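## Task

Pull out the stand's spring pin by its knob and raise the post three holes higher (roughly 8 cm), supporting it the whole time so it never falls and is never lowered quickly. Put the pin back so the post is locked, then release it and move the robots away. The task fails if the post drops, if it is lowered too fast, or if either robot tips over or finishes leaning.

## Robot and tools

Robots: r1 and r2 are identical Hello Robot Stretch 4 units, one arm each. Each has an omni-wheel base, a lift carriage on a vertical mast, an arm that telescopes forward, a wrist with yaw, pitch and roll, and a two-finger gripper. They are about 1.6 m tall, and the base edge lies within 0.23 m of the base origin. Each carries four cameras: <r>_head_camera, <r>_head_left_camera, <r>_head_right_camera and <r>_wrist_camera, where <r> is r1 or r2.

Frames: each robot's base frame has its origin on the floor below the base centre, with x forward, y left and z up. hand_pose is reported in this frame and marks the point between the fingers, 0.015 m behind their tips. With all wrist joints at 0 its axes line up with the base frame. The printed value may be slightly wrong. base_odometry is given in the odometry frame, which is the base frame at scene start. It counts wheel rotation only, so slipping shows up as travel. Heading is positive to the left, from -3.142 to 3.142. Every robot reports in its own frames. Where the robots are relative to each other can only be judged from the images, lidar_m and wrist_depth_mm.

execute_actions: "actions" is a list holding one action or none. An empty list only returns the state and images. "cameras" is an optional list of camera names, or "all". Leaving it out or passing null also gives all cameras, [] gives none, and an unknown name rejects the call. An action is an object keyed "r1" and/or "r2". Each robot gets its own entry with these fields:
- "base": exactly one relative move, counted from where the base last reported itself. translate_m drives straight in metres, + forward, -2 to 2. strafe_m slides sideways in metres, + left, -2 to 2. rotate_rad turns in place in radians, + counter-clockwise seen from above, -3.2 to 3.2.
- "joints": absolute targets by name, with the done-tolerance in brackets.
  - lift_m: 0 to 1.2 m (±0.004).
  - arm_m: 0 to 0.55 m extension (±0.004).
  - wrist_yaw_rad: -1.134 to 4.276 (±0.02). 0 faces forward, + turns left, 3.14 is stowed; above 3.4 the arm may block it.
  - wrist_pitch_rad: -1.117 to 4.259 (±0.05). 0 is level, 1.57 points down.
  - wrist_roll_rad: -1.117 to 4.259 (±0.02). At 0 the fingers are level; + is clockwise viewed from behind the gripper.
  - gripper_m: finger gap of 0 to 0.08 m (±0.002).
  A joint target out of range is clipped and reported. Any other bad value or unknown key rejects the whole call, and nothing moves.
- "pace": "slow", "default", "fast" or "max". The base goes at 0.1/0.3/0.4/0.6 m/s and turns at 1/2/3/4 rad/s. With lift_m above 0.2 these are capped lower, down to 0.3 m/s and 1 rad/s at the top.
- "contact_limits": {"arm_m": value}, from 0 (gentlest) to 0.75 (firmest), default 0.5. It sets how hard the arm may push before it halts.
- "end_of_arm": "enable_torque", sent on its own. It re-powers wrist or gripper motors that shut off, and they then hold their current position.
All motions in an action start together, and no action runs past 15 s. A robot, base or joint left out may keep pushing toward an earlier target without the status showing it. If one result reports a stop, the remaining execute_actions, wait and finished_scene calls in that reply are skipped.

wait: seconds from 0 to 10. Nothing new is commanded; it returns the state and images.
zoom_image: camera name plus region [x0, y0, x1, y1] in pixels of that camera's latest full image, origin top-left, at most 504 by 504.
finished_scene: scene (1 or 2). It ends the scene for good after the last command has been held, reports success, and gives the next task.

Results: base_status and joint_status tell how each commanded motion ended.
- done: reached. For the base it means the wheels turned the full amount, slip included.
- off_target: came to rest short of the target and may still be pushing.
- contact_stop_at_<key>: blocked. The part goes slack, so a lift may sag under load and a base may coast.
- limit_stop_at_<name>: a built-in limit stopped the motion. limit_stop_at_tilt means a lean over 6 degrees, and the lift, arm and wheels go slack. limit_stop_at_own_body is a self-collision guard; moving away is allowed, and the lift and arm may go slack.
- time_out and torque_fault also end the motion. A torque_fault motor goes limp until re-enabled.
on_its_own lists what the call did not command; its "held at" is a joint's held target, not its actual position. lidar_m gives 12 distances in metres in 30-degree sectors: 1st ahead, then counter-clockwise (4th left, 7th behind, 10th right). "-" means nothing seen or closer than 0.25 m. wrist_depth_mm is a 7x7 grid of depths in mm (100 to 2000), read from the top left. If turned_by_wheels and turned_by_imu differ by more than about 0.1 rad, the base hit something or slipped. base_tilt is in degrees, with + forward and + right, and has a fixed bias up to about 1.5. motor_effort is in percent of maximum, + toward higher joint values, with the peak in brackets; for wheel_0-2, + turns the base right. The pictures line names the cameras in image order. Calibration K and T_world_to_cam (carrying robot's base frame to camera, metres) are only approximate.

Gripper: to grip, command a gap below the object's width. After contact it squeezes only slightly past that point. Reading off_target after a grip means something is held. A gripper effort staying beyond about 50 causes a torque_fault that can drop the load. A level wrist carrying more than about 2.7 kg also faults. Avoid tilting the gripper up (pitch below -0.2) while rolled (roll below -0.4 or above 4). To unfold at scene start, send lift_m 0.4 with wrist_yaw_rad 0.

Avoid: letting go of the post while the pin is out, and lowering it quickly. Do not press two robots together; once bases touch, even millimetres more is a hard press. Equal commands can differ by up to 3 cm per metre between robots. Do not turn or drive holding over 1 kg with arm_m above 0.2, especially fast. Avoid steady high pushes or pulls with the gripper raised. Also avoid slams, drops and pressing the gripper into things.

Each tool is called after ">>>" in YAML: its name, and indented under it one key for each argument.

## Session

>>> execute_actions:
  actions: []

Scene clock: 0.00 s.
r1.base_odometry: x=+0.000 y=+0.000 heading=+0.000 (m, m, rad; r1's odometry frame)
r1.turned_by_wheels: +0.000 (rad since the last result)
r1.turned_by_imu: +0.000 (rad since the last result)
r1.base_tilt: forward=-0.6 right=+0.0 (deg)
r1.lidar_m: 3.40 1.39 1.03 0.98 1.06 0.95 0.90 0.96 1.35 4.34 2.81 3.89
r1.base_status: not commanded
r1.joint_positions: lift_m=+0.293 arm_m=+0.003 wrist_yaw_rad=+3.177 wrist_pitch_rad=+0.016 wrist_roll_rad=-0.008 gripper_m=+0.040
r1.joint_status: not commanded
r1.motor_effort: lift_m=+20 arm_m=-1 wrist_yaw_rad=+0 wrist_pitch_rad=-8 wrist_roll_rad=-2 gripper_m=+0 wheel_0=+0 wheel_1=+0 wheel_2=+0 (%)
r1.hand_pose: x=-0.0419 y=+0.0799 z=+0.4681 quat_wxyz=(-0.018, -0.008, -0.004, +1.000) (m; r1's base frame)
r1.wrist_depth_mm: - 115 134 1025 991 976 976 / - 108 135 1025 1008 991 976 / - 116 136 1042 1025 991 976 / 138 138 279 1025 1025 1008 976 / 222 1078 1078 1042 1025 1008 976 / 223 1098 143 1042 144 1025 991 / 221 - - 1060 - - 991
r2.base_odometry: x=+0.000 y=+0.000 heading=+0.000 (m, m, rad; r2's odometry frame)
r2.turned_by_wheels: +0.000 (rad since the last result)
r2.turned_by_imu: +0.000 (rad since the last result)
r2.base_tilt: forward=-0.1 right=-0.3 (deg)
r2.lidar_m: 1.21 1.19 0.84 0.68 0.67 0.74 1.17 7.12 4.99 4.09 2.92 1.51
r2.base_status: not commanded
r2.joint_positions: lift_m=+0.237 arm_m=-0.003 wrist_yaw_rad=+3.216 wrist_pitch_rad=+0.003 wrist_roll_rad=-0.019 gripper_m=+0.040
r2.joint_status: not commanded
r2.motor_effort: lift_m=+22 arm_m=-1 wrist_yaw_rad=-1 wrist_pitch_rad=-6 wrist_roll_rad=+1 gripper_m=+1 wheel_0=+0 wheel_1=-1 wheel_2=+0 (%)
r2.hand_pose: x=-0.0502 y=+0.0714 z=+0.4150 quat_wxyz=(-0.037, -0.001, -0.010, +0.999) (m; r2's base frame)
r2.wrist_depth_mm: - - 138 - 1281 891 699 / - - 133 - 1308 891 699 / - 105 137 1756 1336 904 707 / - 132 140 - 1336 904 707 / 195 - - - 1336 917 707 / 197 1537 1537 1397 1118 831 707 / 192 1118 - 1078 149 - -
pictures: r1_head_camera, r1_head_left_camera, r1_head_right_camera, r1_wrist_camera, r2_head_camera, r2_head_left_camera, r2_head_right_camera, r2_wrist_camera
Images, in order (width x height): r1_head_camera 420x560, r1_head_left_camera 420x672, r1_head_right_camera 420x672, r1_wrist_camera 616x392, r2_head_camera 420x560, r2_head_left_camera 420x672, r2_head_right_camera 420x672, r2_wrist_camera 616x392.

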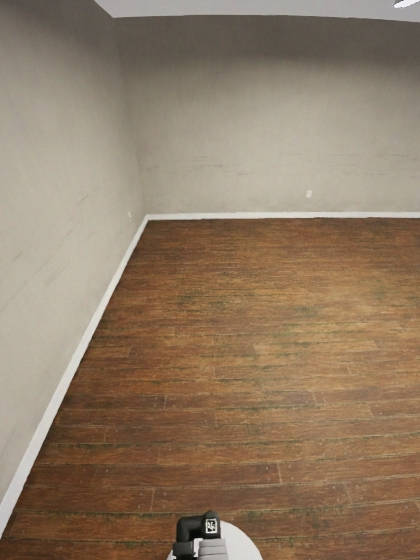

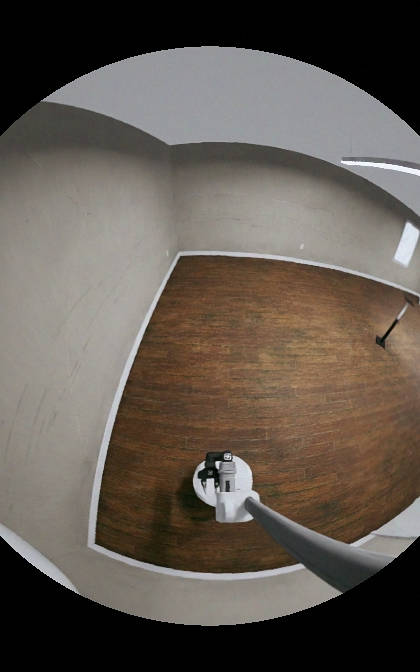

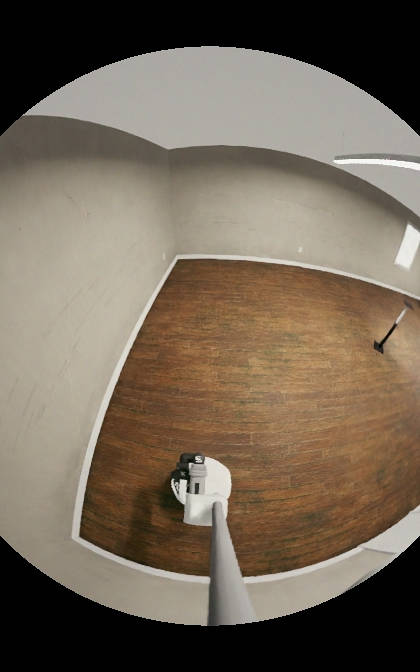

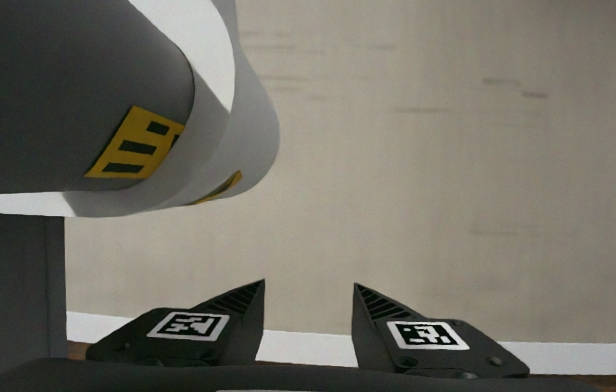

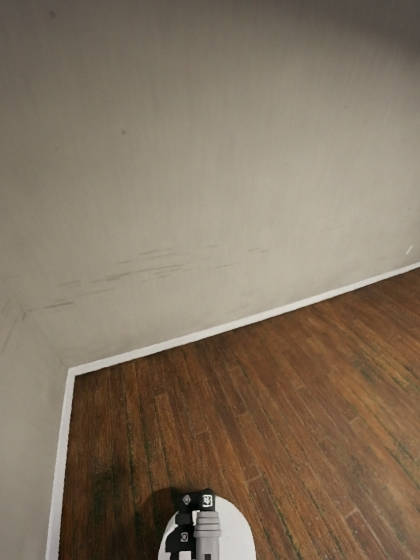

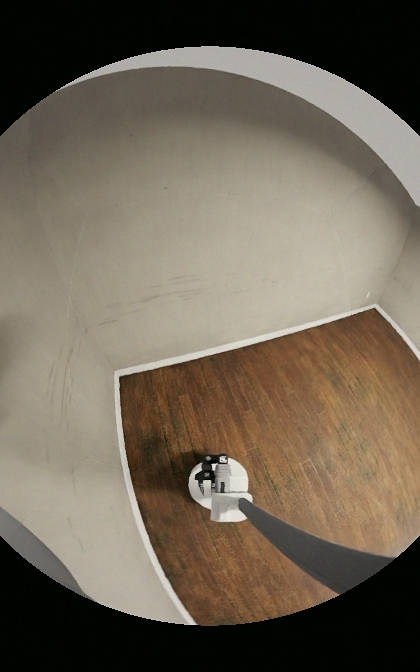

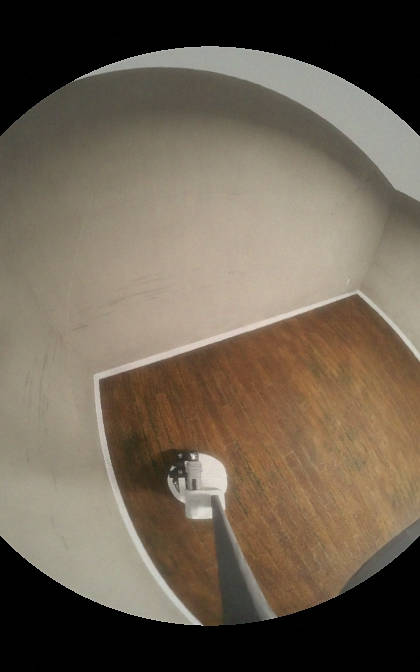

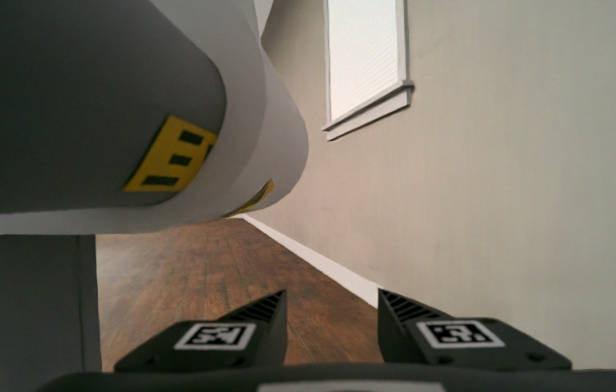

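>>> execute_actions:
  actions:
    - {"r1": {"base": {"rotate_rad": -1.0}, "joints": {"lift_m": 0.4, "wrist_yaw_rad": 0}}, "r2": {"base": {"rotate_rad": -2.2}, "joints": {"lift_m": 0.4, "wrist_yaw_rad": 0}}}
  cameras: ["r1_head_camera", "r2_head_camera", "r2_head_left_camera"]

Scene clock: 6.30 s.
r1.base_odometry: x=+0.000 y=+0.000 heading=-1.000 (m, m, rad; r1's odometry frame)
r1.turned_by_wheels: -1.000 (rad since the last result)
r1.turned_by_imu: -0.993 (rad since the last result)
r1.base_tilt: forward=-0.4 right=+0.0 (deg)
r1.lidar_m: 2.86 3.87 2.94 1.30 1.03 1.00 1.10 0.90 0.90 0.96 1.47 5.67
r1.base_status: done
r1.joint_positions: lift_m=+0.400 arm_m=+0.003 wrist_yaw_rad=+0.000 wrist_pitch_rad=+0.016 wrist_roll_rad=-0.008 gripper_m=+0.040
r1.joint_status: all done
r1.motor_effort: lift_m=+24(25) arm_m=+0(1) wrist_yaw_rad=-1(6) wrist_pitch_rad=-7(7) wrist_roll_rad=-1(0) gripper_m=+1(1) wheel_0=+1(8) wheel_1=+2(9) wheel_2=+1(4) (%)
r1.hand_pose: x=+0.3864 y=-0.0873 z=+0.5744 quat_wxyz=(+1.000, -0.004, +0.008, +0.000) (m; r1's base frame)
r1.wrist_depth_mm: - - - - - - - / - - - - - - - / - - - - - - - / - - - - - - - / - - - - - - - / 1618 1708 143 1808 144 1808 1808 / 1229 - - 1308 - - 1281
r2.base_odometry: x=+0.000 y=+0.000 heading=-2.200 (m, m, rad; r2's odometry frame)
r2.turned_by_wheels: -2.200 (rad since the last result)
r2.turned_by_imu: -2.164 (rad since the last result)
r2.base_tilt: forward=-0.1 right=-0.3 (deg)
r2.lidar_m: 4.32 4.13 3.56 1.60 1.23 1.19 0.89 0.67 0.64 0.72 1.06 4.00
r2.base_status: done
r2.joint_positions: lift_m=+0.400 arm_m=-0.002 wrist_yaw_rad=+0.000 wrist_pitch_rad=+0.003 wrist_roll_rad=-0.019 gripper_m=+0.040
r2.joint_status: all done
r2.motor_effort: lift_m=+26(28) arm_m=+0(0) wrist_yaw_rad=-3(6) wrist_pitch_rad=-6(6) wrist_roll_rad=+1(1) gripper_m=-2(1) wheel_0=+1(7) wheel_1=+1(10) wheel_2=+0(8) (%)
r2.hand_pose: x=+0.3811 y=-0.0873 z=+0.5772 quat_wxyz=(+1.000, -0.010, +0.002, +0.000) (m; r2's base frame)
r2.wrist_depth_mm: - - - - - - - / - - - - - - - / - - - - - - - / - - - - - - - / - - - - - - - / - - - 1808 1661 1863 1808 / 1430 1464 - 1430 149 - -
pictures: r1_head_camera, r2_head_camera, r2_head_left_camera
Images, in order (width x height): r1_head_camera 420x560, r2_head_camera 420x560, r2_head_left_camera 420x672.

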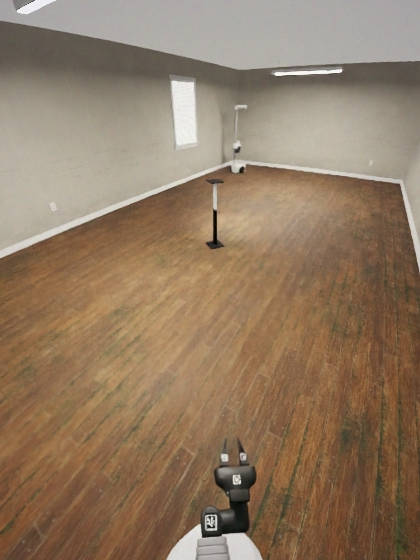

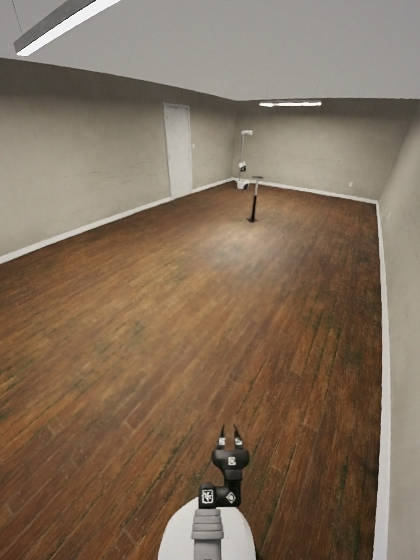

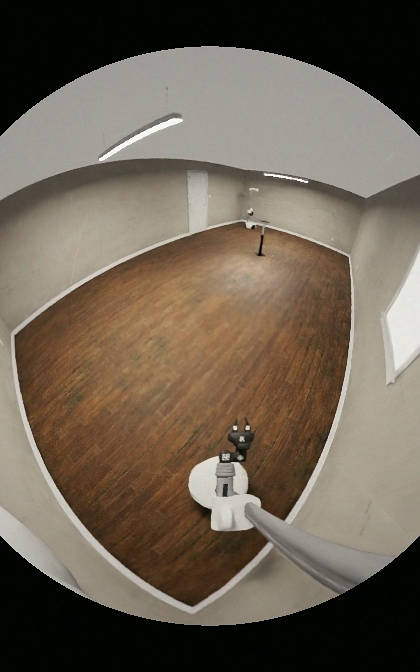

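>>> zoom_image:
  camera: "r1_head_camera"
  region: [170, 165, 260, 255]

>>> zoom_image:
  camera: "r2_head_camera"
  region: [220, 160, 290, 230]

Region (170, 165, 260, 255) of r1_head_camera's 420x560 image, scaled by 5.600, with more detail than that image has.

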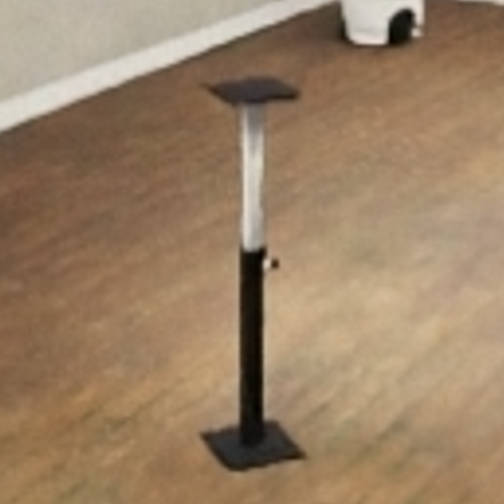

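Region (220, 160, 290, 230) of r2_head_camera's 420x560 image, scaled by 7.200, with more detail than that image has.

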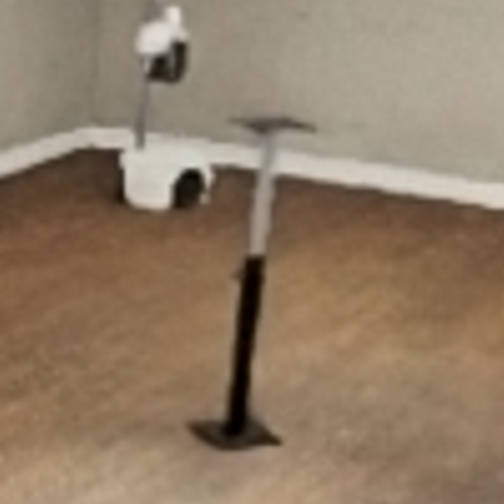

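>>> execute_actions:
  actions:
    - {"r1": {"base": {"translate_m": 1.8}, "pace": "max"}, "r2": {"base": {"translate_m": 2.0}, "pace": "max"}}
  cameras: ["r1_head_camera", "r2_head_camera"]

Scene clock: 18.07 s.
r1.base_odometry: x=+0.973 y=-1.514 heading=-1.000 (m, m, rad; r1's odometry frame)
r1.turned_by_wheels: +0.000 (rad since the last result)
r1.turned_by_imu: -0.006 (rad since the last result)
r1.base_tilt: forward=-0.5 right=+0.0 (deg)
r1.lidar_m: 1.01 2.82 2.76 2.96 2.55 2.49 2.57 1.98 1.92 2.09 3.08 1.09
r1.base_status: done
r1.joint_positions: lift_m=+0.400 arm_m=+0.003 wrist_yaw_rad=+0.000 wrist_pitch_rad=+0.016 wrist_roll_rad=-0.008 gripper_m=+0.040
r1.joint_status: not commanded
r1.motor_effort: lift_m=+21(24) arm_m=-1(1) wrist_yaw_rad=+1(1) wrist_pitch_rad=-6(7) wrist_roll_rad=-1(0) gripper_m=+1(1) wheel_0=-1(6) wheel_1=+0(7) wheel_2=+1(13) (%)
r1.hand_pose: x=+0.3863 y=-0.0874 z=+0.5745 quat_wxyz=(+1.000, -0.004, +0.008, +0.000) (m; r1's base frame)
r1.wrist_depth_mm: - - - - - - - / - - - - - - - / - - - - - - - / - - - - - - - / - - - - - - - / 1618 1708 143 1808 145 1808 1863 / 1229 - - 1308 - - 1255
r2.base_odometry: x=-1.177 y=-1.617 heading=-2.200 (m, m, rad; r2's odometry frame)
r2.turned_by_wheels: +0.000 (rad since the last result)
r2.turned_by_imu: -0.004 (rad since the last result)
r2.base_tilt: forward=-0.2 right=-0.3 (deg)
r2.lidar_m: 3.80 2.95 2.91 3.10 2.89 2.81 2.39 1.82 1.77 1.95 2.83 2.40
r2.base_status: done
r2.joint_positions: lift_m=+0.400 arm_m=-0.002 wrist_yaw_rad=+0.000 wrist_pitch_rad=+0.003 wrist_roll_rad=-0.019 gripper_m=+0.040
r2.joint_status: not commanded
r2.motor_effort: lift_m=+24(25) arm_m=+0(1) wrist_yaw_rad=-1(2) wrist_pitch_rad=-6(6) wrist_roll_rad=+1(1) gripper_m=+2(3) wheel_0=+0(4) wheel_1=+0(7) wheel_2=+0(13) (%)
r2.hand_pose: x=+0.3811 y=-0.0874 z=+0.5773 quat_wxyz=(+1.000, -0.010, +0.001, +0.000) (m; r2's base frame)
r2.wrist_depth_mm: - - - - - - - / - - - - - - - / - - - - - - - / - - - - - - - / - - - - - - - / - - - 1808 1661 1921 1808 / 1430 1499 - 1430 149 - -
pictures: r1_head_camera, r2_head_camera
Images, in order (width x height): r1_head_camera 420x560, r2_head_camera 420x560.

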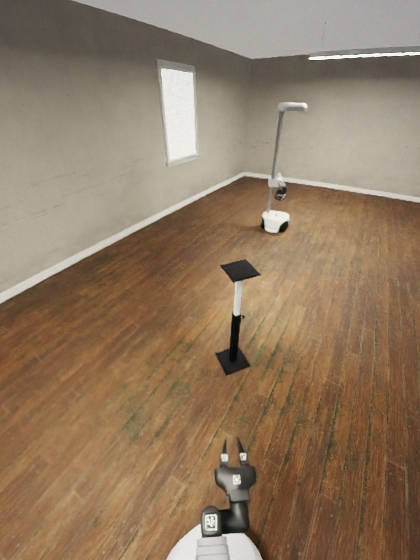

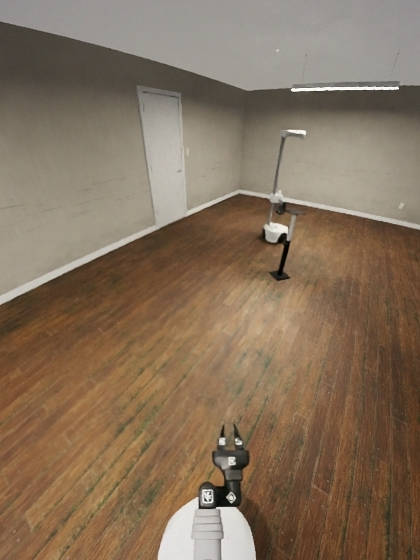

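>>> zoom_image:
  camera: "r1_head_camera"
  region: [175, 250, 305, 380]

>>> zoom_image:
  camera: "r2_head_camera"
  region: [240, 195, 330, 285]

Region (175, 250, 305, 380) of r1_head_camera's 420x560 image, scaled by 3.877, with more detail than that image has.

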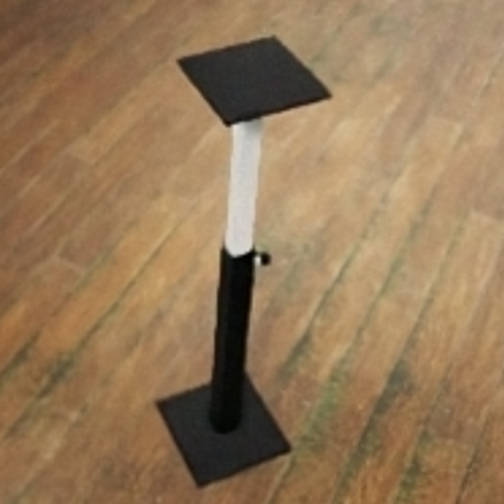

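Region (240, 195, 330, 285) of r2_head_camera's 420x560 image, scaled by 5.600, with more detail than that image has.

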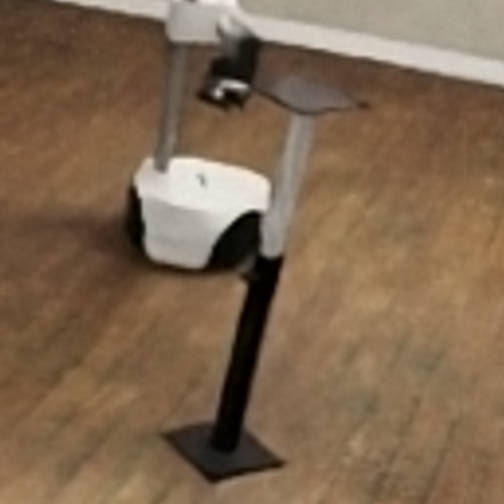

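>>> execute_actions:
  actions:
    - {"r1": {"base": {"strafe_m": -0.165}, "joints": {"lift_m": 0.52, "gripper_m": 0.08}, "pace": "fast"}, "r2": {"base": {"translate_m": 1.906}, "joints": {"lift_m": 0.31, "gripper_m": 0.08}, "pace": "max"}}
  cameras: ["r1_head_camera", "r1_wrist_camera"]

>>> execute_actions:
  actions:
    - {"r1": {"base": {"translate_m": 0.35}, "pace": "fast"}, "r2": {"base": {"rotate_rad": -1.22}, "pace": "fast"}}
  cameras: ["r1_head_camera", "r1_wrist_camera", "r2_head_camera", "r2_wrist_camera"]

Scene clock: 69.43 s.
r1.base_odometry: x=+0.835 y=-1.603 heading=-0.999 (m, m, rad; r1's odometry frame)
r1.turned_by_wheels: +0.000 (rad since the last result)
r1.turned_by_imu: -0.002 (rad since the last result)
r1.base_tilt: forward=-0.5 right=-0.1 (deg)
r1.lidar_m: 1.00 2.97 2.89 3.14 2.64 2.57 2.40 1.85 1.74 1.91 2.91 1.37
r1.base_status: done
r1.joint_positions: lift_m=+0.520 arm_m=+0.003 wrist_yaw_rad=+0.000 wrist_pitch_rad=+0.016 wrist_roll_rad=-0.008 gripper_m=+0.080
r1.joint_status: all done
r1.motor_effort: lift_m=+24(25) arm_m=+0(0) wrist_yaw_rad=+0(1) wrist_pitch_rad=-7(7) wrist_roll_rad=-1(0) gripper_m=+2(0) wheel_0=+0(9) wheel_1=+1(11) wheel_2=+1(0) (%)
r1.hand_pose: x=+0.3863 y=-0.0874 z=+0.6944 quat_wxyz=(+1.000, -0.004, +0.008, +0.000) (m; r1's base frame)
r1.wrist_depth_mm: - - - - - - - / - - - - - - - / - - - - - - - / - - - - - - - / - - - - - - 1281 / - 135 164 1921 1863 1308 - / - - 1464 1499 162 - -
r2.base_odometry: x=-2.298 y=-3.159 heading=-2.200 (m, m, rad; r2's odometry frame)
r2.turned_by_wheels: +0.000 (rad since the last result)
r2.turned_by_imu: -0.003 (rad since the last result)
r2.base_tilt: forward=-0.1 right=-0.3 (deg)
r2.lidar_m: 2.41 1.88 1.83 1.97 2.90 4.37 3.83 2.96 2.88 3.10 0.91 1.38
r2.base_status: done
r2.joint_positions: lift_m=+0.310 arm_m=-0.002 wrist_yaw_rad=+0.000 wrist_pitch_rad=+0.003 wrist_roll_rad=-0.019 gripper_m=+0.080
r2.joint_status: all done
r2.motor_effort: lift_m=+19(20) arm_m=+0(0) wrist_yaw_rad=-2(1) wrist_pitch_rad=-6(7) wrist_roll_rad=+1(1) gripper_m=+0(1) wheel_0=+0(9) wheel_1=+1(9) wheel_2=+0(13) (%)
r2.hand_pose: x=+0.3811 y=-0.0874 z=+0.4878 quat_wxyz=(+1.000, -0.010, +0.002, +0.000) (m; r2's base frame)
r2.wrist_depth_mm: 1537 1808 - - - - - / 1537 1808 - - - - - / 1537 1756 - - - - - / 1537 1808 - - - - - / 1499 1756 - - - - - / 1499 1708 1430 1708 1618 151 1138 / 1229 - 138 1229 1229 119 -
pictures: r1_head_camera, r1_wrist_camera
camera_calibration (this result's frames):
r1_wrist_camera: T_world_to_cam=[[-0.000626864, -0.999477, 0.0323368, -0.112226], [-0.0636602, -0.0322314, -0.997451, 0.760294], [0.997971, -0.00268383, -0.0636067, -0.195187], [0, 0, 0, 1]] pos_world=[0.243122, -0.0881854, 0.74957]
Images, in order (width x height): r1_head_camera 420x560, r1_wrist_camera 616x392.

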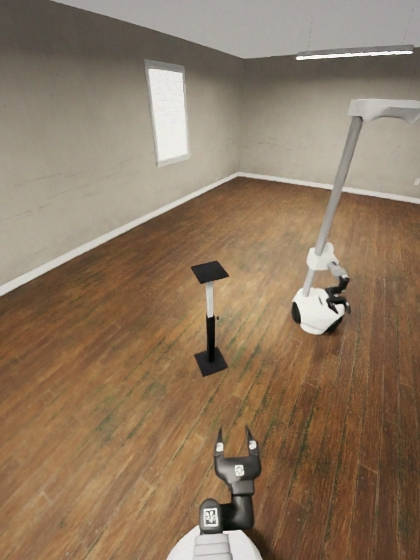

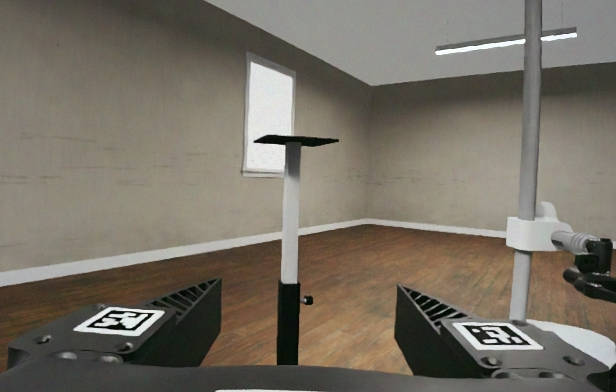

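Scene clock: 71.67 s.
r1.base_odometry: x=+1.024 y=-1.898 heading=-1.000 (m, m, rad; r1's odometry frame)
r1.turned_by_wheels: +0.000 (rad since the last result)
r1.turned_by_imu: -0.001 (rad since the last result)
r1.base_tilt: forward=-0.5 right=+0.0 (deg)
r1.lidar_m: 0.66 2.76 2.69 2.91 2.93 2.86 2.68 2.02 1.97 2.17 1.26 1.20
r1.base_status: done
r1.joint_positions: lift_m=+0.520 arm_m=+0.003 wrist_yaw_rad=+0.000 wrist_pitch_rad=+0.016 wrist_roll_rad=-0.008 gripper_m=+0.080
r1.joint_status: not commanded
r1.motor_effort: lift_m=+23(24) arm_m=+0(0) wrist_yaw_rad=+0(0) wrist_pitch_rad=-8(7) wrist_roll_rad=-2(1) gripper_m=+2(2) wheel_0=-2(6) wheel_1=+0(6) wheel_2=+1(13) (%)
r1.hand_pose: x=+0.3863 y=-0.0874 z=+0.6944 quat_wxyz=(+1.000, -0.004, +0.008, +0.000) (m; r1's base frame)
r1.wrist_depth_mm: - - - - - - - / - - - - - - - / - - - 512 - - - / - - - - - - - / - - - - - - - / - 135 164 1921 1863 - 904 / - - 1430 1464 162 - -
r2.base_odometry: x=-2.298 y=-3.159 heading=+2.863 (m, m, rad; r2's odometry frame)
r2.turned_by_wheels: -1.220 (rad since the last result)
r2.turned_by_imu: -1.200 (rad since the last result)
r2.base_tilt: forward=-0.1 right=-0.3 (deg)
r2.lidar_m: 0.94 1.10 2.85 1.95 1.83 1.88 2.46 4.36 4.47 3.07 2.88 2.97
r2.base_status: done
r2.joint_positions: lift_m=+0.310 arm_m=-0.002 wrist_yaw_rad=+0.000 wrist_pitch_rad=+0.003 wrist_roll_rad=-0.019 gripper_m=+0.080
r2.joint_status: not commanded
r2.motor_effort: lift_m=+18(19) arm_m=-1(1) wrist_yaw_rad=-1(2) wrist_pitch_rad=-6(6) wrist_roll_rad=+1(1) gripper_m=+2(0) wheel_0=+0(5) wheel_1=+0(9) wheel_2=-2(8) (%)
r2.hand_pose: x=+0.3811 y=-0.0874 z=+0.4878 quat_wxyz=(+1.000, -0.010, +0.002, +0.000) (m; r2's base frame)
r2.wrist_depth_mm: - - - - - - - / - - - - - - - / 1078 - - - - - - / - - - - - - - / - - - - - - - / 1042 1160 1430 1537 1618 151 1756 / 917 - 138 1229 1205 119 -
pictures: r1_head_camera, r1_wrist_camera, r2_head_camera, r2_wrist_camera
camera_calibration (this result's frames):
r1_wrist_camera: T_world_to_cam=[[-0.00057836, -0.999477, 0.0323368, -0.112235], [-0.0636585, -0.0322344, -0.997451, 0.76031], [0.997972, -0.0026354, -0.0636066, -0.195186], [0, 0, 0, 1]] pos_world=[0.243126, -0.0881821, 0.749586]
r2_wrist_camera: T_world_to_cam=[[0.0205787, -0.999779, -0.00429485, -0.0799293], [0.00280223, 0.00435342, -0.999987, 0.54284], [0.999784, 0.0205664, 0.0028912, -0.232987], [0, 0, 0, 1]] pos_world=[0.233061, -0.0774831, 0.543163]
Images, in order (width x height): r1_head_camera 420x560, r1_wrist_camera 616x392, r2_head_camera 420x560, r2_wrist_camera 616x392.

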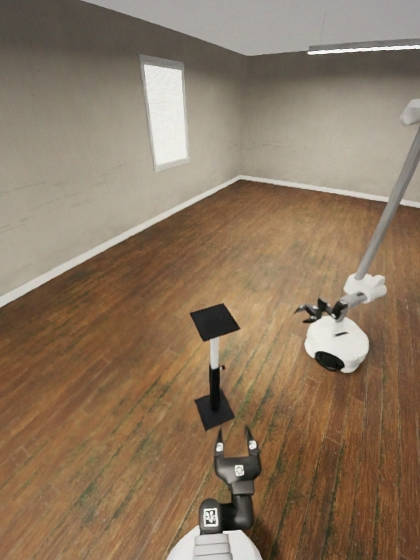

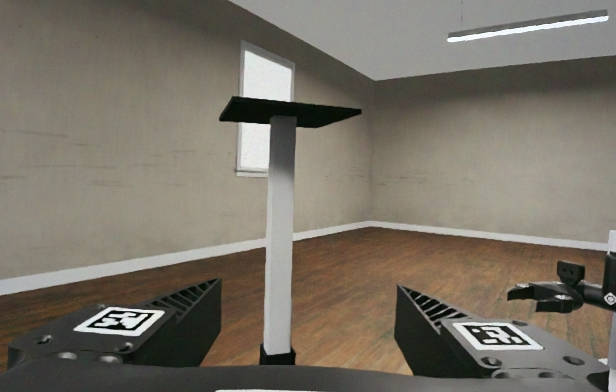

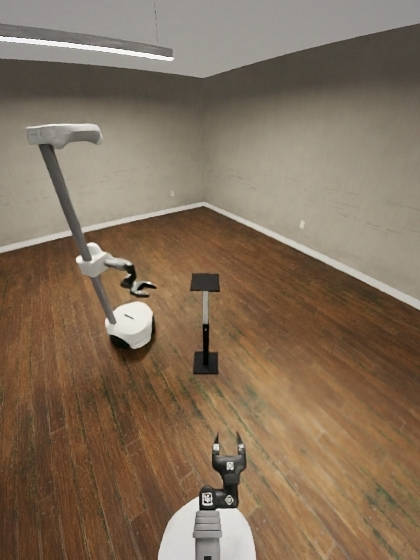

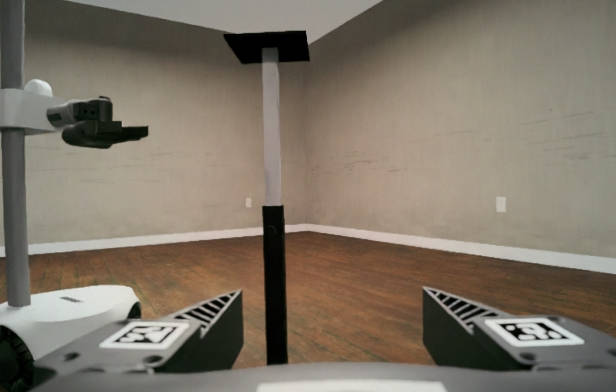

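>>> execute_actions:
  actions:
    - {"r1": {"base": {"rotate_rad": 0.29}}, "r2": {"base": {"strafe_m": 0.095}}}
  cameras: []

>>> execute_actions:
  actions:
    - {"r1": {"base": {"strafe_m": -0.176}}, "r2": {"base": {"translate_m": 0.3}}}
  cameras: ["r1_head_camera", "r1_wrist_camera", "r2_head_camera", "r2_wrist_camera"]

Scene clock: 85.40 s.
r1.base_odometry: x=+1.024 y=-1.898 heading=-0.709 (m, m, rad; r1's odometry frame)
r1.turned_by_wheels: +0.290 (rad since the last result)
r1.turned_by_imu: +0.286 (rad since the last result)
r1.base_tilt: forward=-0.3 right=-0.1 (deg)
r1.lidar_m: 0.68 2.67 2.74 3.17 2.86 2.90 2.21 1.97 2.03 2.53 1.18 0.63
r1.base_status: done
r1.joint_positions: lift_m=+0.520 arm_m=+0.003 wrist_yaw_rad=+0.000 wrist_pitch_rad=+0.016 wrist_roll_rad=-0.008 gripper_m=+0.080
r1.joint_status: not commanded
r1.motor_effort: lift_m=+24(23) arm_m=-1(1) wrist_yaw_rad=+1(0) wrist_pitch_rad=-7(8) wrist_roll_rad=+0(1) gripper_m=+2(3) wheel_0=+0(3) wheel_1=+0(7) wheel_2=+1(5) (%)
r1.hand_pose: x=+0.3863 y=-0.0874 z=+0.6944 quat_wxyz=(+1.000, -0.004, +0.008, +0.000) (m; r1's base frame)
r1.wrist_depth_mm: - - - - - - - / - - - - - - - / - - - - - - - / - - - - - - - / - - - - - - - / - 134 164 - 1921 - - / - - 1430 1537 161 - -
r2.base_odometry: x=-2.324 y=-3.250 heading=+2.863 (m, m, rad; r2's odometry frame)
r2.turned_by_wheels: +0.000 (rad since the last result)
r2.turned_by_imu: -0.002 (rad since the last result)
r2.base_tilt: forward=-0.1 right=-0.3 (deg)
r2.lidar_m: 0.94 1.19 2.73 1.87 1.75 1.80 2.35 4.43 4.54 3.18 2.97 3.03
r2.base_status: done
r2.joint_positions: lift_m=+0.310 arm_m=-0.002 wrist_yaw_rad=+0.000 wrist_pitch_rad=+0.003 wrist_roll_rad=-0.019 gripper_m=+0.080
r2.joint_status: not commanded
r2.motor_effort: lift_m=+19(18) arm_m=+0(0) wrist_yaw_rad=-1(1) wrist_pitch_rad=-6(6) wrist_roll_rad=+1(1) gripper_m=+1(3) wheel_0=+1(10) wheel_1=-1(10) wheel_2=-1(0) (%)
r2.hand_pose: x=+0.3811 y=-0.0874 z=+0.4878 quat_wxyz=(+1.000, -0.010, +0.002, +0.000) (m; r2's base frame)
r2.wrist_depth_mm: - - - - - - - / 1060 - - - - - - / 1098 - - - - - - / - - - - - - - / - - - - - - - / 1025 1042 1430 1661 1661 151 1708 / 931 - 138 1229 1229 119 -
pictures: none
No camera images: the call's "cameras" was empty. Leave "cameras" out to get every camera's image.

Scene clock: 87.87 s.
r1.base_odometry: x=+0.909 y=-2.031 heading=-0.710 (m, m, rad; r1's odometry frame)
r1.turned_by_wheels: +0.000 (rad since the last result)
r1.turned_by_imu: -0.001 (rad since the last result)
r1.base_tilt: forward=-0.5 right=+0.0 (deg)
r1.lidar_m: 0.56 2.80 2.81 3.28 2.98 3.04 2.12 1.87 1.91 2.45 0.81 0.78
r1.base_status: done
r1.joint_positions: lift_m=+0.520 arm_m=+0.003 wrist_yaw_rad=+0.000 wrist_pitch_rad=+0.016 wrist_roll_rad=-0.008 gripper_m=+0.080
r1.joint_status: not commanded
r1.motor_effort: lift_m=+23(23) arm_m=+0(0) wrist_yaw_rad=+1(1) wrist_pitch_rad=-7(7) wrist_roll_rad=+0(1) gripper_m=+2(1) wheel_0=-2(9) wheel_1=+2(8) wheel_2=+0(1) (%)
r1.hand_pose: x=+0.3863 y=-0.0874 z=+0.6944 quat_wxyz=(+1.000, -0.004, +0.008, +0.000) (m; r1's base frame)
r1.wrist_depth_mm: - - - - - - - / - - - - - - - / - - - - - - - / - - - - - - - / - - - - - - - / - 134 163 1983 1808 - - / - - 1430 1464 162 - -
r2.base_odometry: x=-2.612 y=-3.168 heading=+2.863 (m, m, rad; r2's odometry frame)
r2.turned_by_wheels: +0.000 (rad since the last result)
r2.turned_by_imu: -0.001 (rad since the last result)
r2.base_tilt: forward=-0.2 right=-0.3 (deg)
r2.lidar_m: 0.63 0.72 0.95 2.03 1.92 1.96 2.54 4.69 4.34 2.98 2.79 2.86
r2.base_status: done
r2.joint_positions: lift_m=+0.310 arm_m=-0.002 wrist_yaw_rad=+0.000 wrist_pitch_rad=+0.003 wrist_roll_rad=-0.019 gripper_m=+0.080
r2.joint_status: not commanded
r2.motor_effort: lift_m=+19(19) arm_m=-1(0) wrist_yaw_rad=-2(2) wrist_pitch_rad=-6(6) wrist_roll_rad=+1(1) gripper_m=+2(2) wheel_0=-1(3) wheel_1=+2(7) wheel_2=+0(8) (%)
r2.hand_pose: x=+0.3811 y=-0.0874 z=+0.4878 quat_wxyz=(+1.000, -0.010, +0.002, +0.000) (m; r2's base frame)
r2.wrist_depth_mm: - - - - - - - / 496 - - - - - - / - - - - - - - / - - - - - - - / - - - - - - - / 1756 1708 1430 1430 1661 151 1708 / 741 - 138 1138 1205 119 -
pictures: r1_head_camera, r1_wrist_camera, r2_head_camera, r2_wrist_camera
camera_calibration (this result's frames):
r1_wrist_camera: T_world_to_cam=[[-0.000578053, -0.999477, 0.0323367, -0.112235], [-0.0636585, -0.0322343, -0.997451, 0.760315], [0.997972, -0.00263508, -0.0636065, -0.195187], [0, 0, 0, 1]] pos_world=[0.243126, -0.0881821, 0.749591]
r2_wrist_camera: T_world_to_cam=[[0.0207345, -0.999776, -0.00429495, -0.0799555], [0.00280148, 0.00435396, -0.999987, 0.54284], [0.999781, 0.0207222, 0.00289113, -0.232987], [0, 0, 0, 1]] pos_world=[0.233073, -0.0774731, 0.543163]
Images, in order (width x height): r1_head_camera 420x560, r1_wrist_camera 616x392, r2_head_camera 420x560, r2_wrist_camera 616x392.

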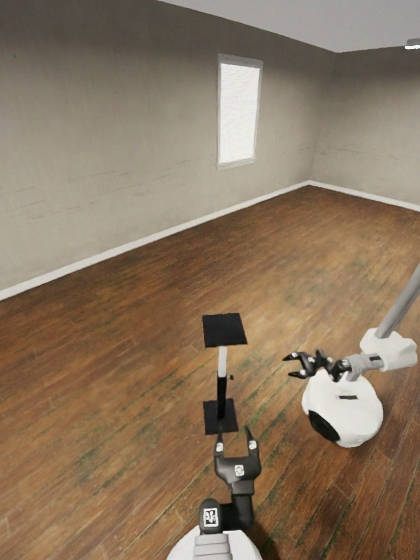

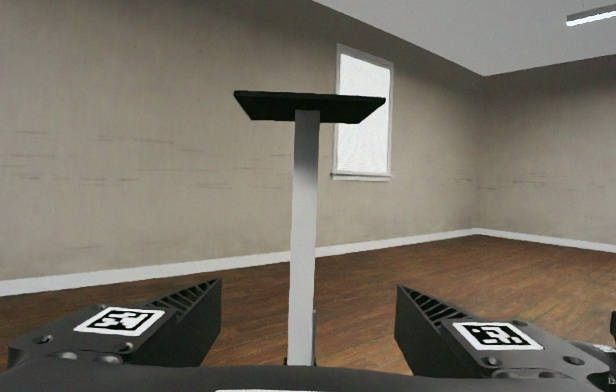

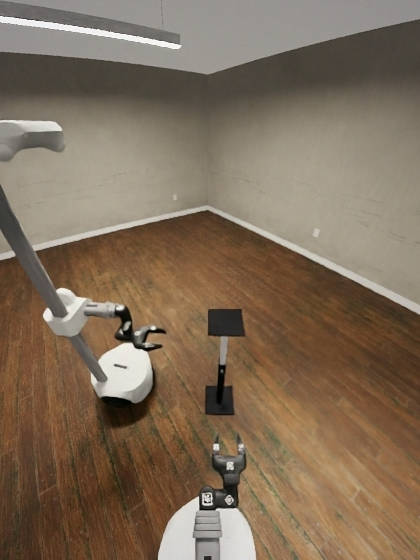

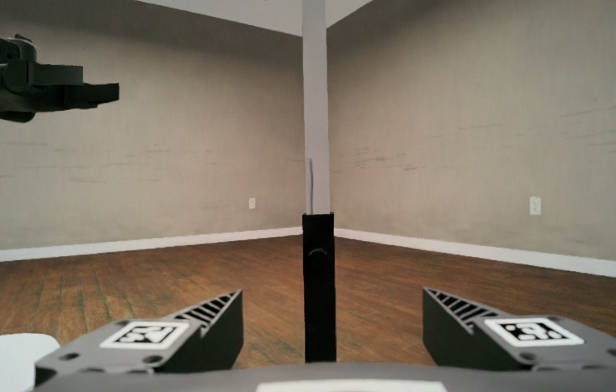

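>>> zoom_image:
  camera: "r2_wrist_camera"
  region: [240, 130, 400, 300]

>>> zoom_image:
  camera: "r1_head_camera"
  region: [180, 300, 300, 440]

Region (240, 130, 400, 300) of r2_wrist_camera's 616x392 image, scaled by 2.965; it fills the left 474 columns of this view, and the rest is white.

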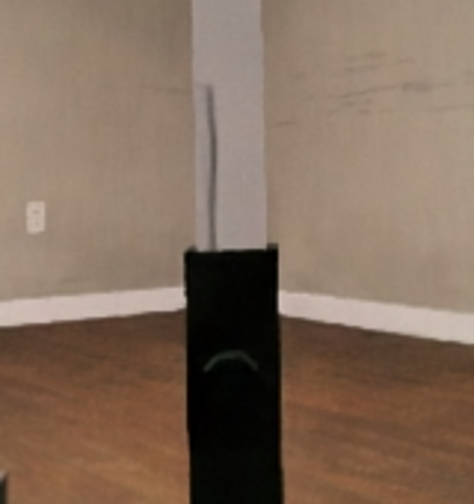

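Region (180, 300, 300, 440) of r1_head_camera's 420x560 image, scaled by 3.600, with more detail than that image has; it fills the left 432 columns of this view, and the rest is white.

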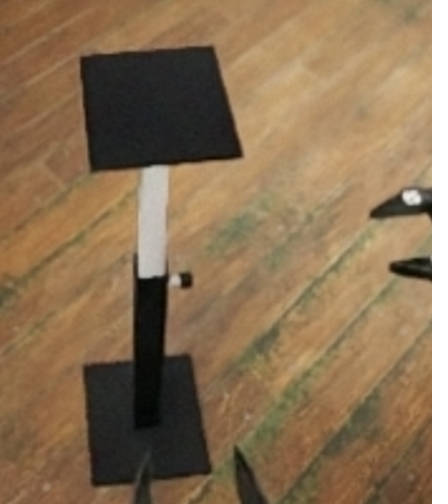

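>>> execute_actions:
  actions:
    - {"r1": {"base": {"translate_m": 0.15}, "joints": {"arm_m": 0.09}}, "r2": {"joints": {"lift_m": 0.292, "arm_m": 0.19}}}
  cameras: ["r1_head_camera", "r1_wrist_camera", "r2_head_camera", "r2_wrist_camera"]

Scene clock: 112.50 s.
r1.base_odometry: x=+1.023 y=-2.129 heading=-0.709 (m, m, rad; r1's odometry frame)
r1.turned_by_wheels: +0.000 (rad since the last result)
r1.turned_by_imu: -0.002 (rad since the last result)
r1.base_tilt: forward=-0.4 right=-0.1 (deg)
r1.lidar_m: 0.45 2.68 2.73 3.38 3.08 3.13 2.22 1.99 2.04 2.55 0.65 0.48
r1.base_status: done
r1.joint_positions: lift_m=+0.520 arm_m=+0.089 wrist_yaw_rad=+0.000 wrist_pitch_rad=+0.016 wrist_roll_rad=-0.008 gripper_m=+0.080
r1.joint_status: all done
r1.motor_effort: lift_m=+23(23) arm_m=+6(6) wrist_yaw_rad=+0(1) wrist_pitch_rad=-7(7) wrist_roll_rad=+0(0) gripper_m=+3(2) wheel_0=+1(6) wheel_1=+2(7) wheel_2=+0(9) (%)
r1.hand_pose: x=+0.4724 y=-0.0874 z=+0.6944 quat_wxyz=(+1.000, -0.004, +0.008, +0.000) (m; r1's base frame)
r1.wrist_depth_mm: 1983 - 212 201 203 - - / - - - 211 - - - / - - - 213 - - - / - - - 215 - - - / - - - 216 - - - / 1983 134 164 218 1808 - - / - - 1430 219 161 - -
r2.base_odometry: x=-2.612 y=-3.168 heading=+2.863 (m, m, rad; r2's odometry frame)
r2.turned_by_wheels: +0.000 (rad since the last result)
r2.turned_by_imu: -0.001 (rad since the last result)
r2.base_tilt: forward=-0.1 right=-0.3 (deg)
r2.lidar_m: 0.64 0.74 3.00 2.01 1.92 1.97 2.57 4.69 4.32 2.99 2.78 2.85
r2.base_status: not commanded
r2.joint_positions: lift_m=+0.292 arm_m=+0.189 wrist_yaw_rad=+0.000 wrist_pitch_rad=+0.003 wrist_roll_rad=-0.019 gripper_m=+0.080
r2.joint_status: all done
r2.motor_effort: lift_m=+15(18) arm_m=+8(10) wrist_yaw_rad=-2(1) wrist_pitch_rad=-6(6) wrist_roll_rad=+1(1) gripper_m=-1(2) wheel_0=-1(1) wheel_1=+2(2) wheel_2=+0(0) (%)
r2.hand_pose: x=+0.5721 y=-0.0874 z=+0.4700 quat_wxyz=(+1.000, -0.010, +0.001, +0.000) (m; r2's base frame)
r2.wrist_depth_mm: 329 355 - 291 - - - / - - - - - - - / - - - - - - - / - - - - - - - / - - - 285 - - - / 1661 1661 1366 286 1618 151 1618 / 1182 - 138 287 1182 119 -
pictures: r1_head_camera, r1_wrist_camera, r2_head_camera, r2_wrist_camera
camera_calibration (this result's frames):
r1_wrist_camera: T_world_to_cam=[[-0.000447944, -0.999477, 0.0323367, -0.112219], [-0.0636466, -0.0322427, -0.997452, 0.76579], [0.997972, -0.00250492, -0.0635988, -0.281058], [0, 0, 0, 1]] pos_world=[0.329178, -0.088173, 0.749592]
r2_wrist_camera: T_world_to_cam=[[0.0208389, -0.999774, -0.00429364, -0.0840301], [0.0028564, 0.0043541, -0.999986, 0.52452], [0.999779, 0.0208264, 0.00294649, -0.423914], [0, 0, 0, 1]] pos_world=[0.424073, -0.0774663, 0.525401]
Images, in order (width x height): r1_head_camera 420x560, r1_wrist_camera 616x392, r2_head_camera 420x560, r2_wrist_camera 616x392.

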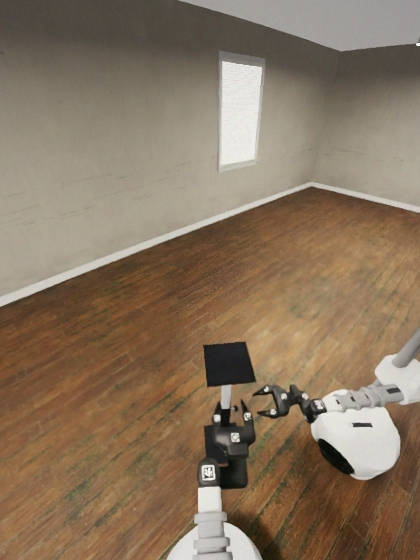

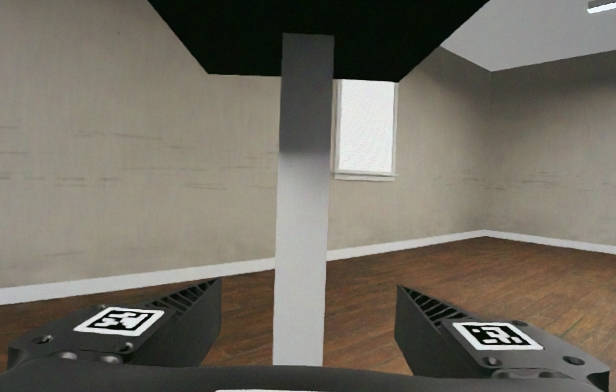

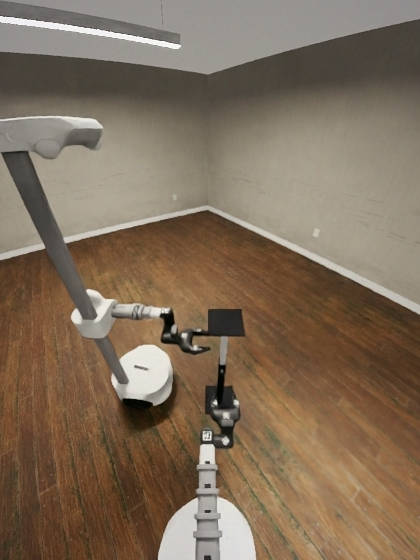

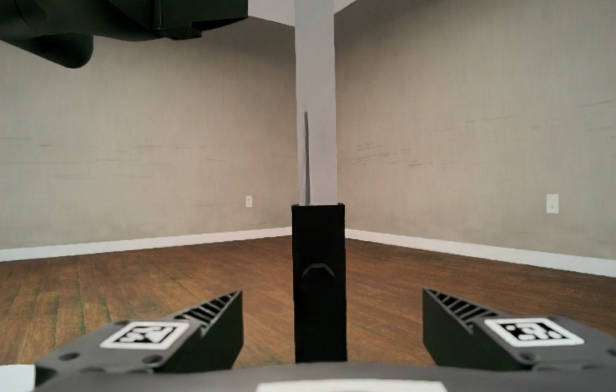

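>>> execute_actions:
  actions:
    - {"r1": {"base": {"strafe_m": 0.006}, "joints": {"arm_m": 0.182}, "pace": "slow"}, "r2": {"base": {"strafe_m": 0.006}, "joints": {"arm_m": 0.28, "gripper_m": 0.055}, "pace": "slow"}}
  cameras: ["r1_head_camera", "r1_wrist_camera", "r2_head_camera", "r2_wrist_camera"]

Scene clock: 130.30 s.
r1.base_odometry: x=+1.027 y=-2.125 heading=-0.709 (m, m, rad; r1's odometry frame)
r1.turned_by_wheels: +0.000 (rad since the last result)
r1.turned_by_imu: -0.002 (rad since the last result)
r1.base_tilt: forward=-0.4 right=-0.1 (deg)
r1.lidar_m: 0.46 2.67 2.72 3.39 3.11 3.14 2.22 2.00 2.01 2.58 0.63 0.47
r1.base_status: done
r1.joint_positions: lift_m=+0.520 arm_m=+0.181 wrist_yaw_rad=+0.000 wrist_pitch_rad=+0.016 wrist_roll_rad=-0.008 gripper_m=+0.080
r1.joint_status: all done
r1.motor_effort: lift_m=+23(23) arm_m=+7(7) wrist_yaw_rad=+0(0) wrist_pitch_rad=-7(7) wrist_roll_rad=-1(1) gripper_m=+4(2) wheel_0=-2(4) wheel_1=+3(7) wheel_2=+0(1) (%)
r1.hand_pose: x=+0.5643 y=-0.0874 z=+0.6944 quat_wxyz=(+1.000, -0.004, +0.008, +0.000) (m; r1's base frame)
r1.wrist_depth_mm: 1921 - - 119 198 - - / 1983 - - 120 - - - / 1983 - - 121 - - - / 1983 - - 122 - - - / - - - 123 - - - / 1921 135 164 123 1808 - - / - - 1397 124 162 - -
r2.base_odometry: x=-2.614 y=-3.173 heading=+2.863 (m, m, rad; r2's odometry frame)
r2.turned_by_wheels: +0.000 (rad since the last result)
r2.turned_by_imu: -0.001 (rad since the last result)
r2.base_tilt: forward=-0.1 right=-0.3 (deg)
r2.lidar_m: 0.62 0.74 2.97 2.02 1.91 1.95 2.57 4.65 4.33 2.98 2.80 2.87
r2.base_status: done
r2.joint_positions: lift_m=+0.292 arm_m=+0.278 wrist_yaw_rad=+0.000 wrist_pitch_rad=+0.003 wrist_roll_rad=-0.019 gripper_m=+0.055
r2.joint_status: all done
r2.motor_effort: lift_m=+16(16) arm_m=+8(9) wrist_yaw_rad=-1(2) wrist_pitch_rad=-6(6) wrist_roll_rad=+1(1) gripper_m=-3(5) wheel_0=-1(5) wheel_1=+1(5) wheel_2=+0(2) (%)
r2.hand_pose: x=+0.6621 y=-0.0874 z=+0.4700 quat_wxyz=(+1.000, -0.010, +0.001, +0.000) (m; r2's base frame)
r2.wrist_depth_mm: - - - 201 - - - / - - - 202 - - - / - - - 202 - - - / - - - 203 - - - / - - - 195 - - - / 1661 1661 155 196 194 1537 1499 / 1182 - - 196 138 - -
pictures: r1_head_camera, r1_wrist_camera, r2_head_camera, r2_wrist_camera
camera_calibration (this result's frames):
r1_wrist_camera: T_world_to_cam=[[-0.000478688, -0.999477, 0.0323369, -0.112167], [-0.0636475, -0.0322408, -0.997452, 0.771642], [0.997972, -0.00253563, -0.0635987, -0.372813], [0, 0, 0, 1]] pos_world=[0.421117, -0.0881751, 0.749592]
r2_wrist_camera: T_world_to_cam=[[0.0207122, -0.999776, -0.00429374, -0.085848], [0.00285698, 0.00435383, -0.999986, 0.524263], [0.999781, 0.0206996, 0.00294651, -0.513868], [0, 0, 0, 1]] pos_world=[0.514036, -0.0774745, 0.525401]
Images, in order (width x height): r1_head_camera 420x560, r1_wrist_camera 616x392, r2_head_camera 420x560, r2_wrist_camera 616x392.

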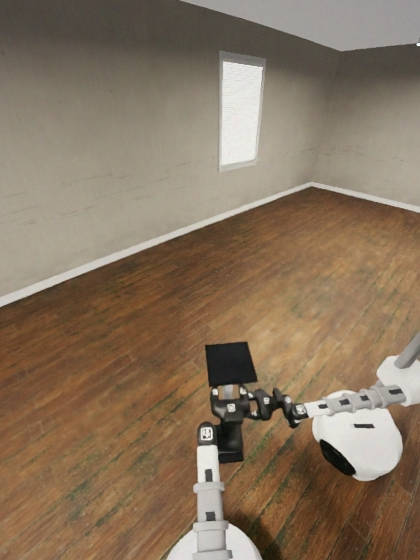

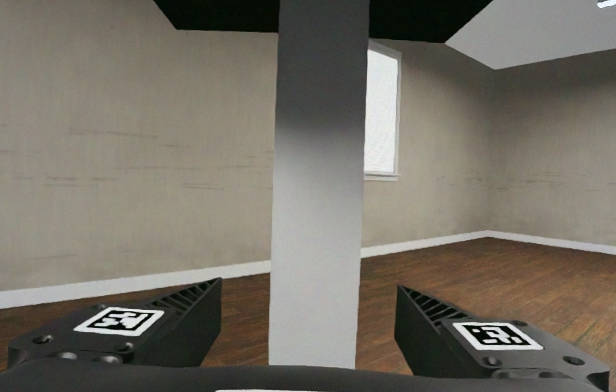

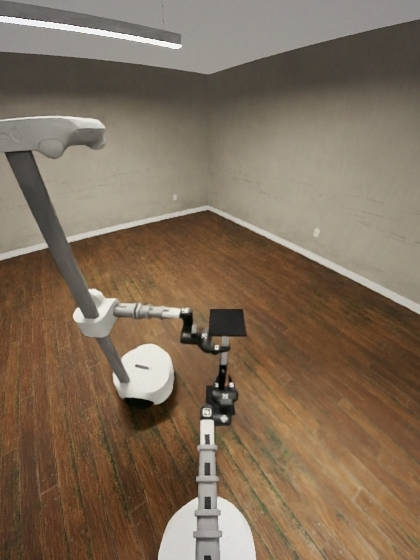

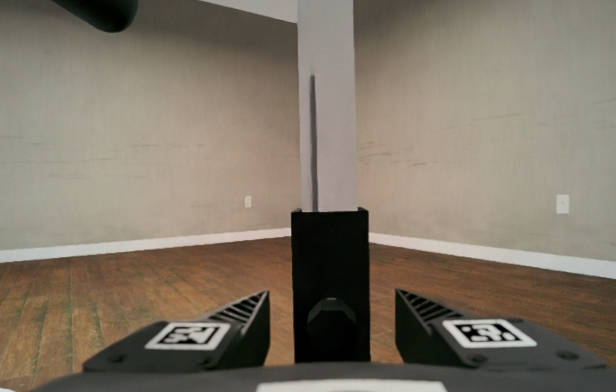

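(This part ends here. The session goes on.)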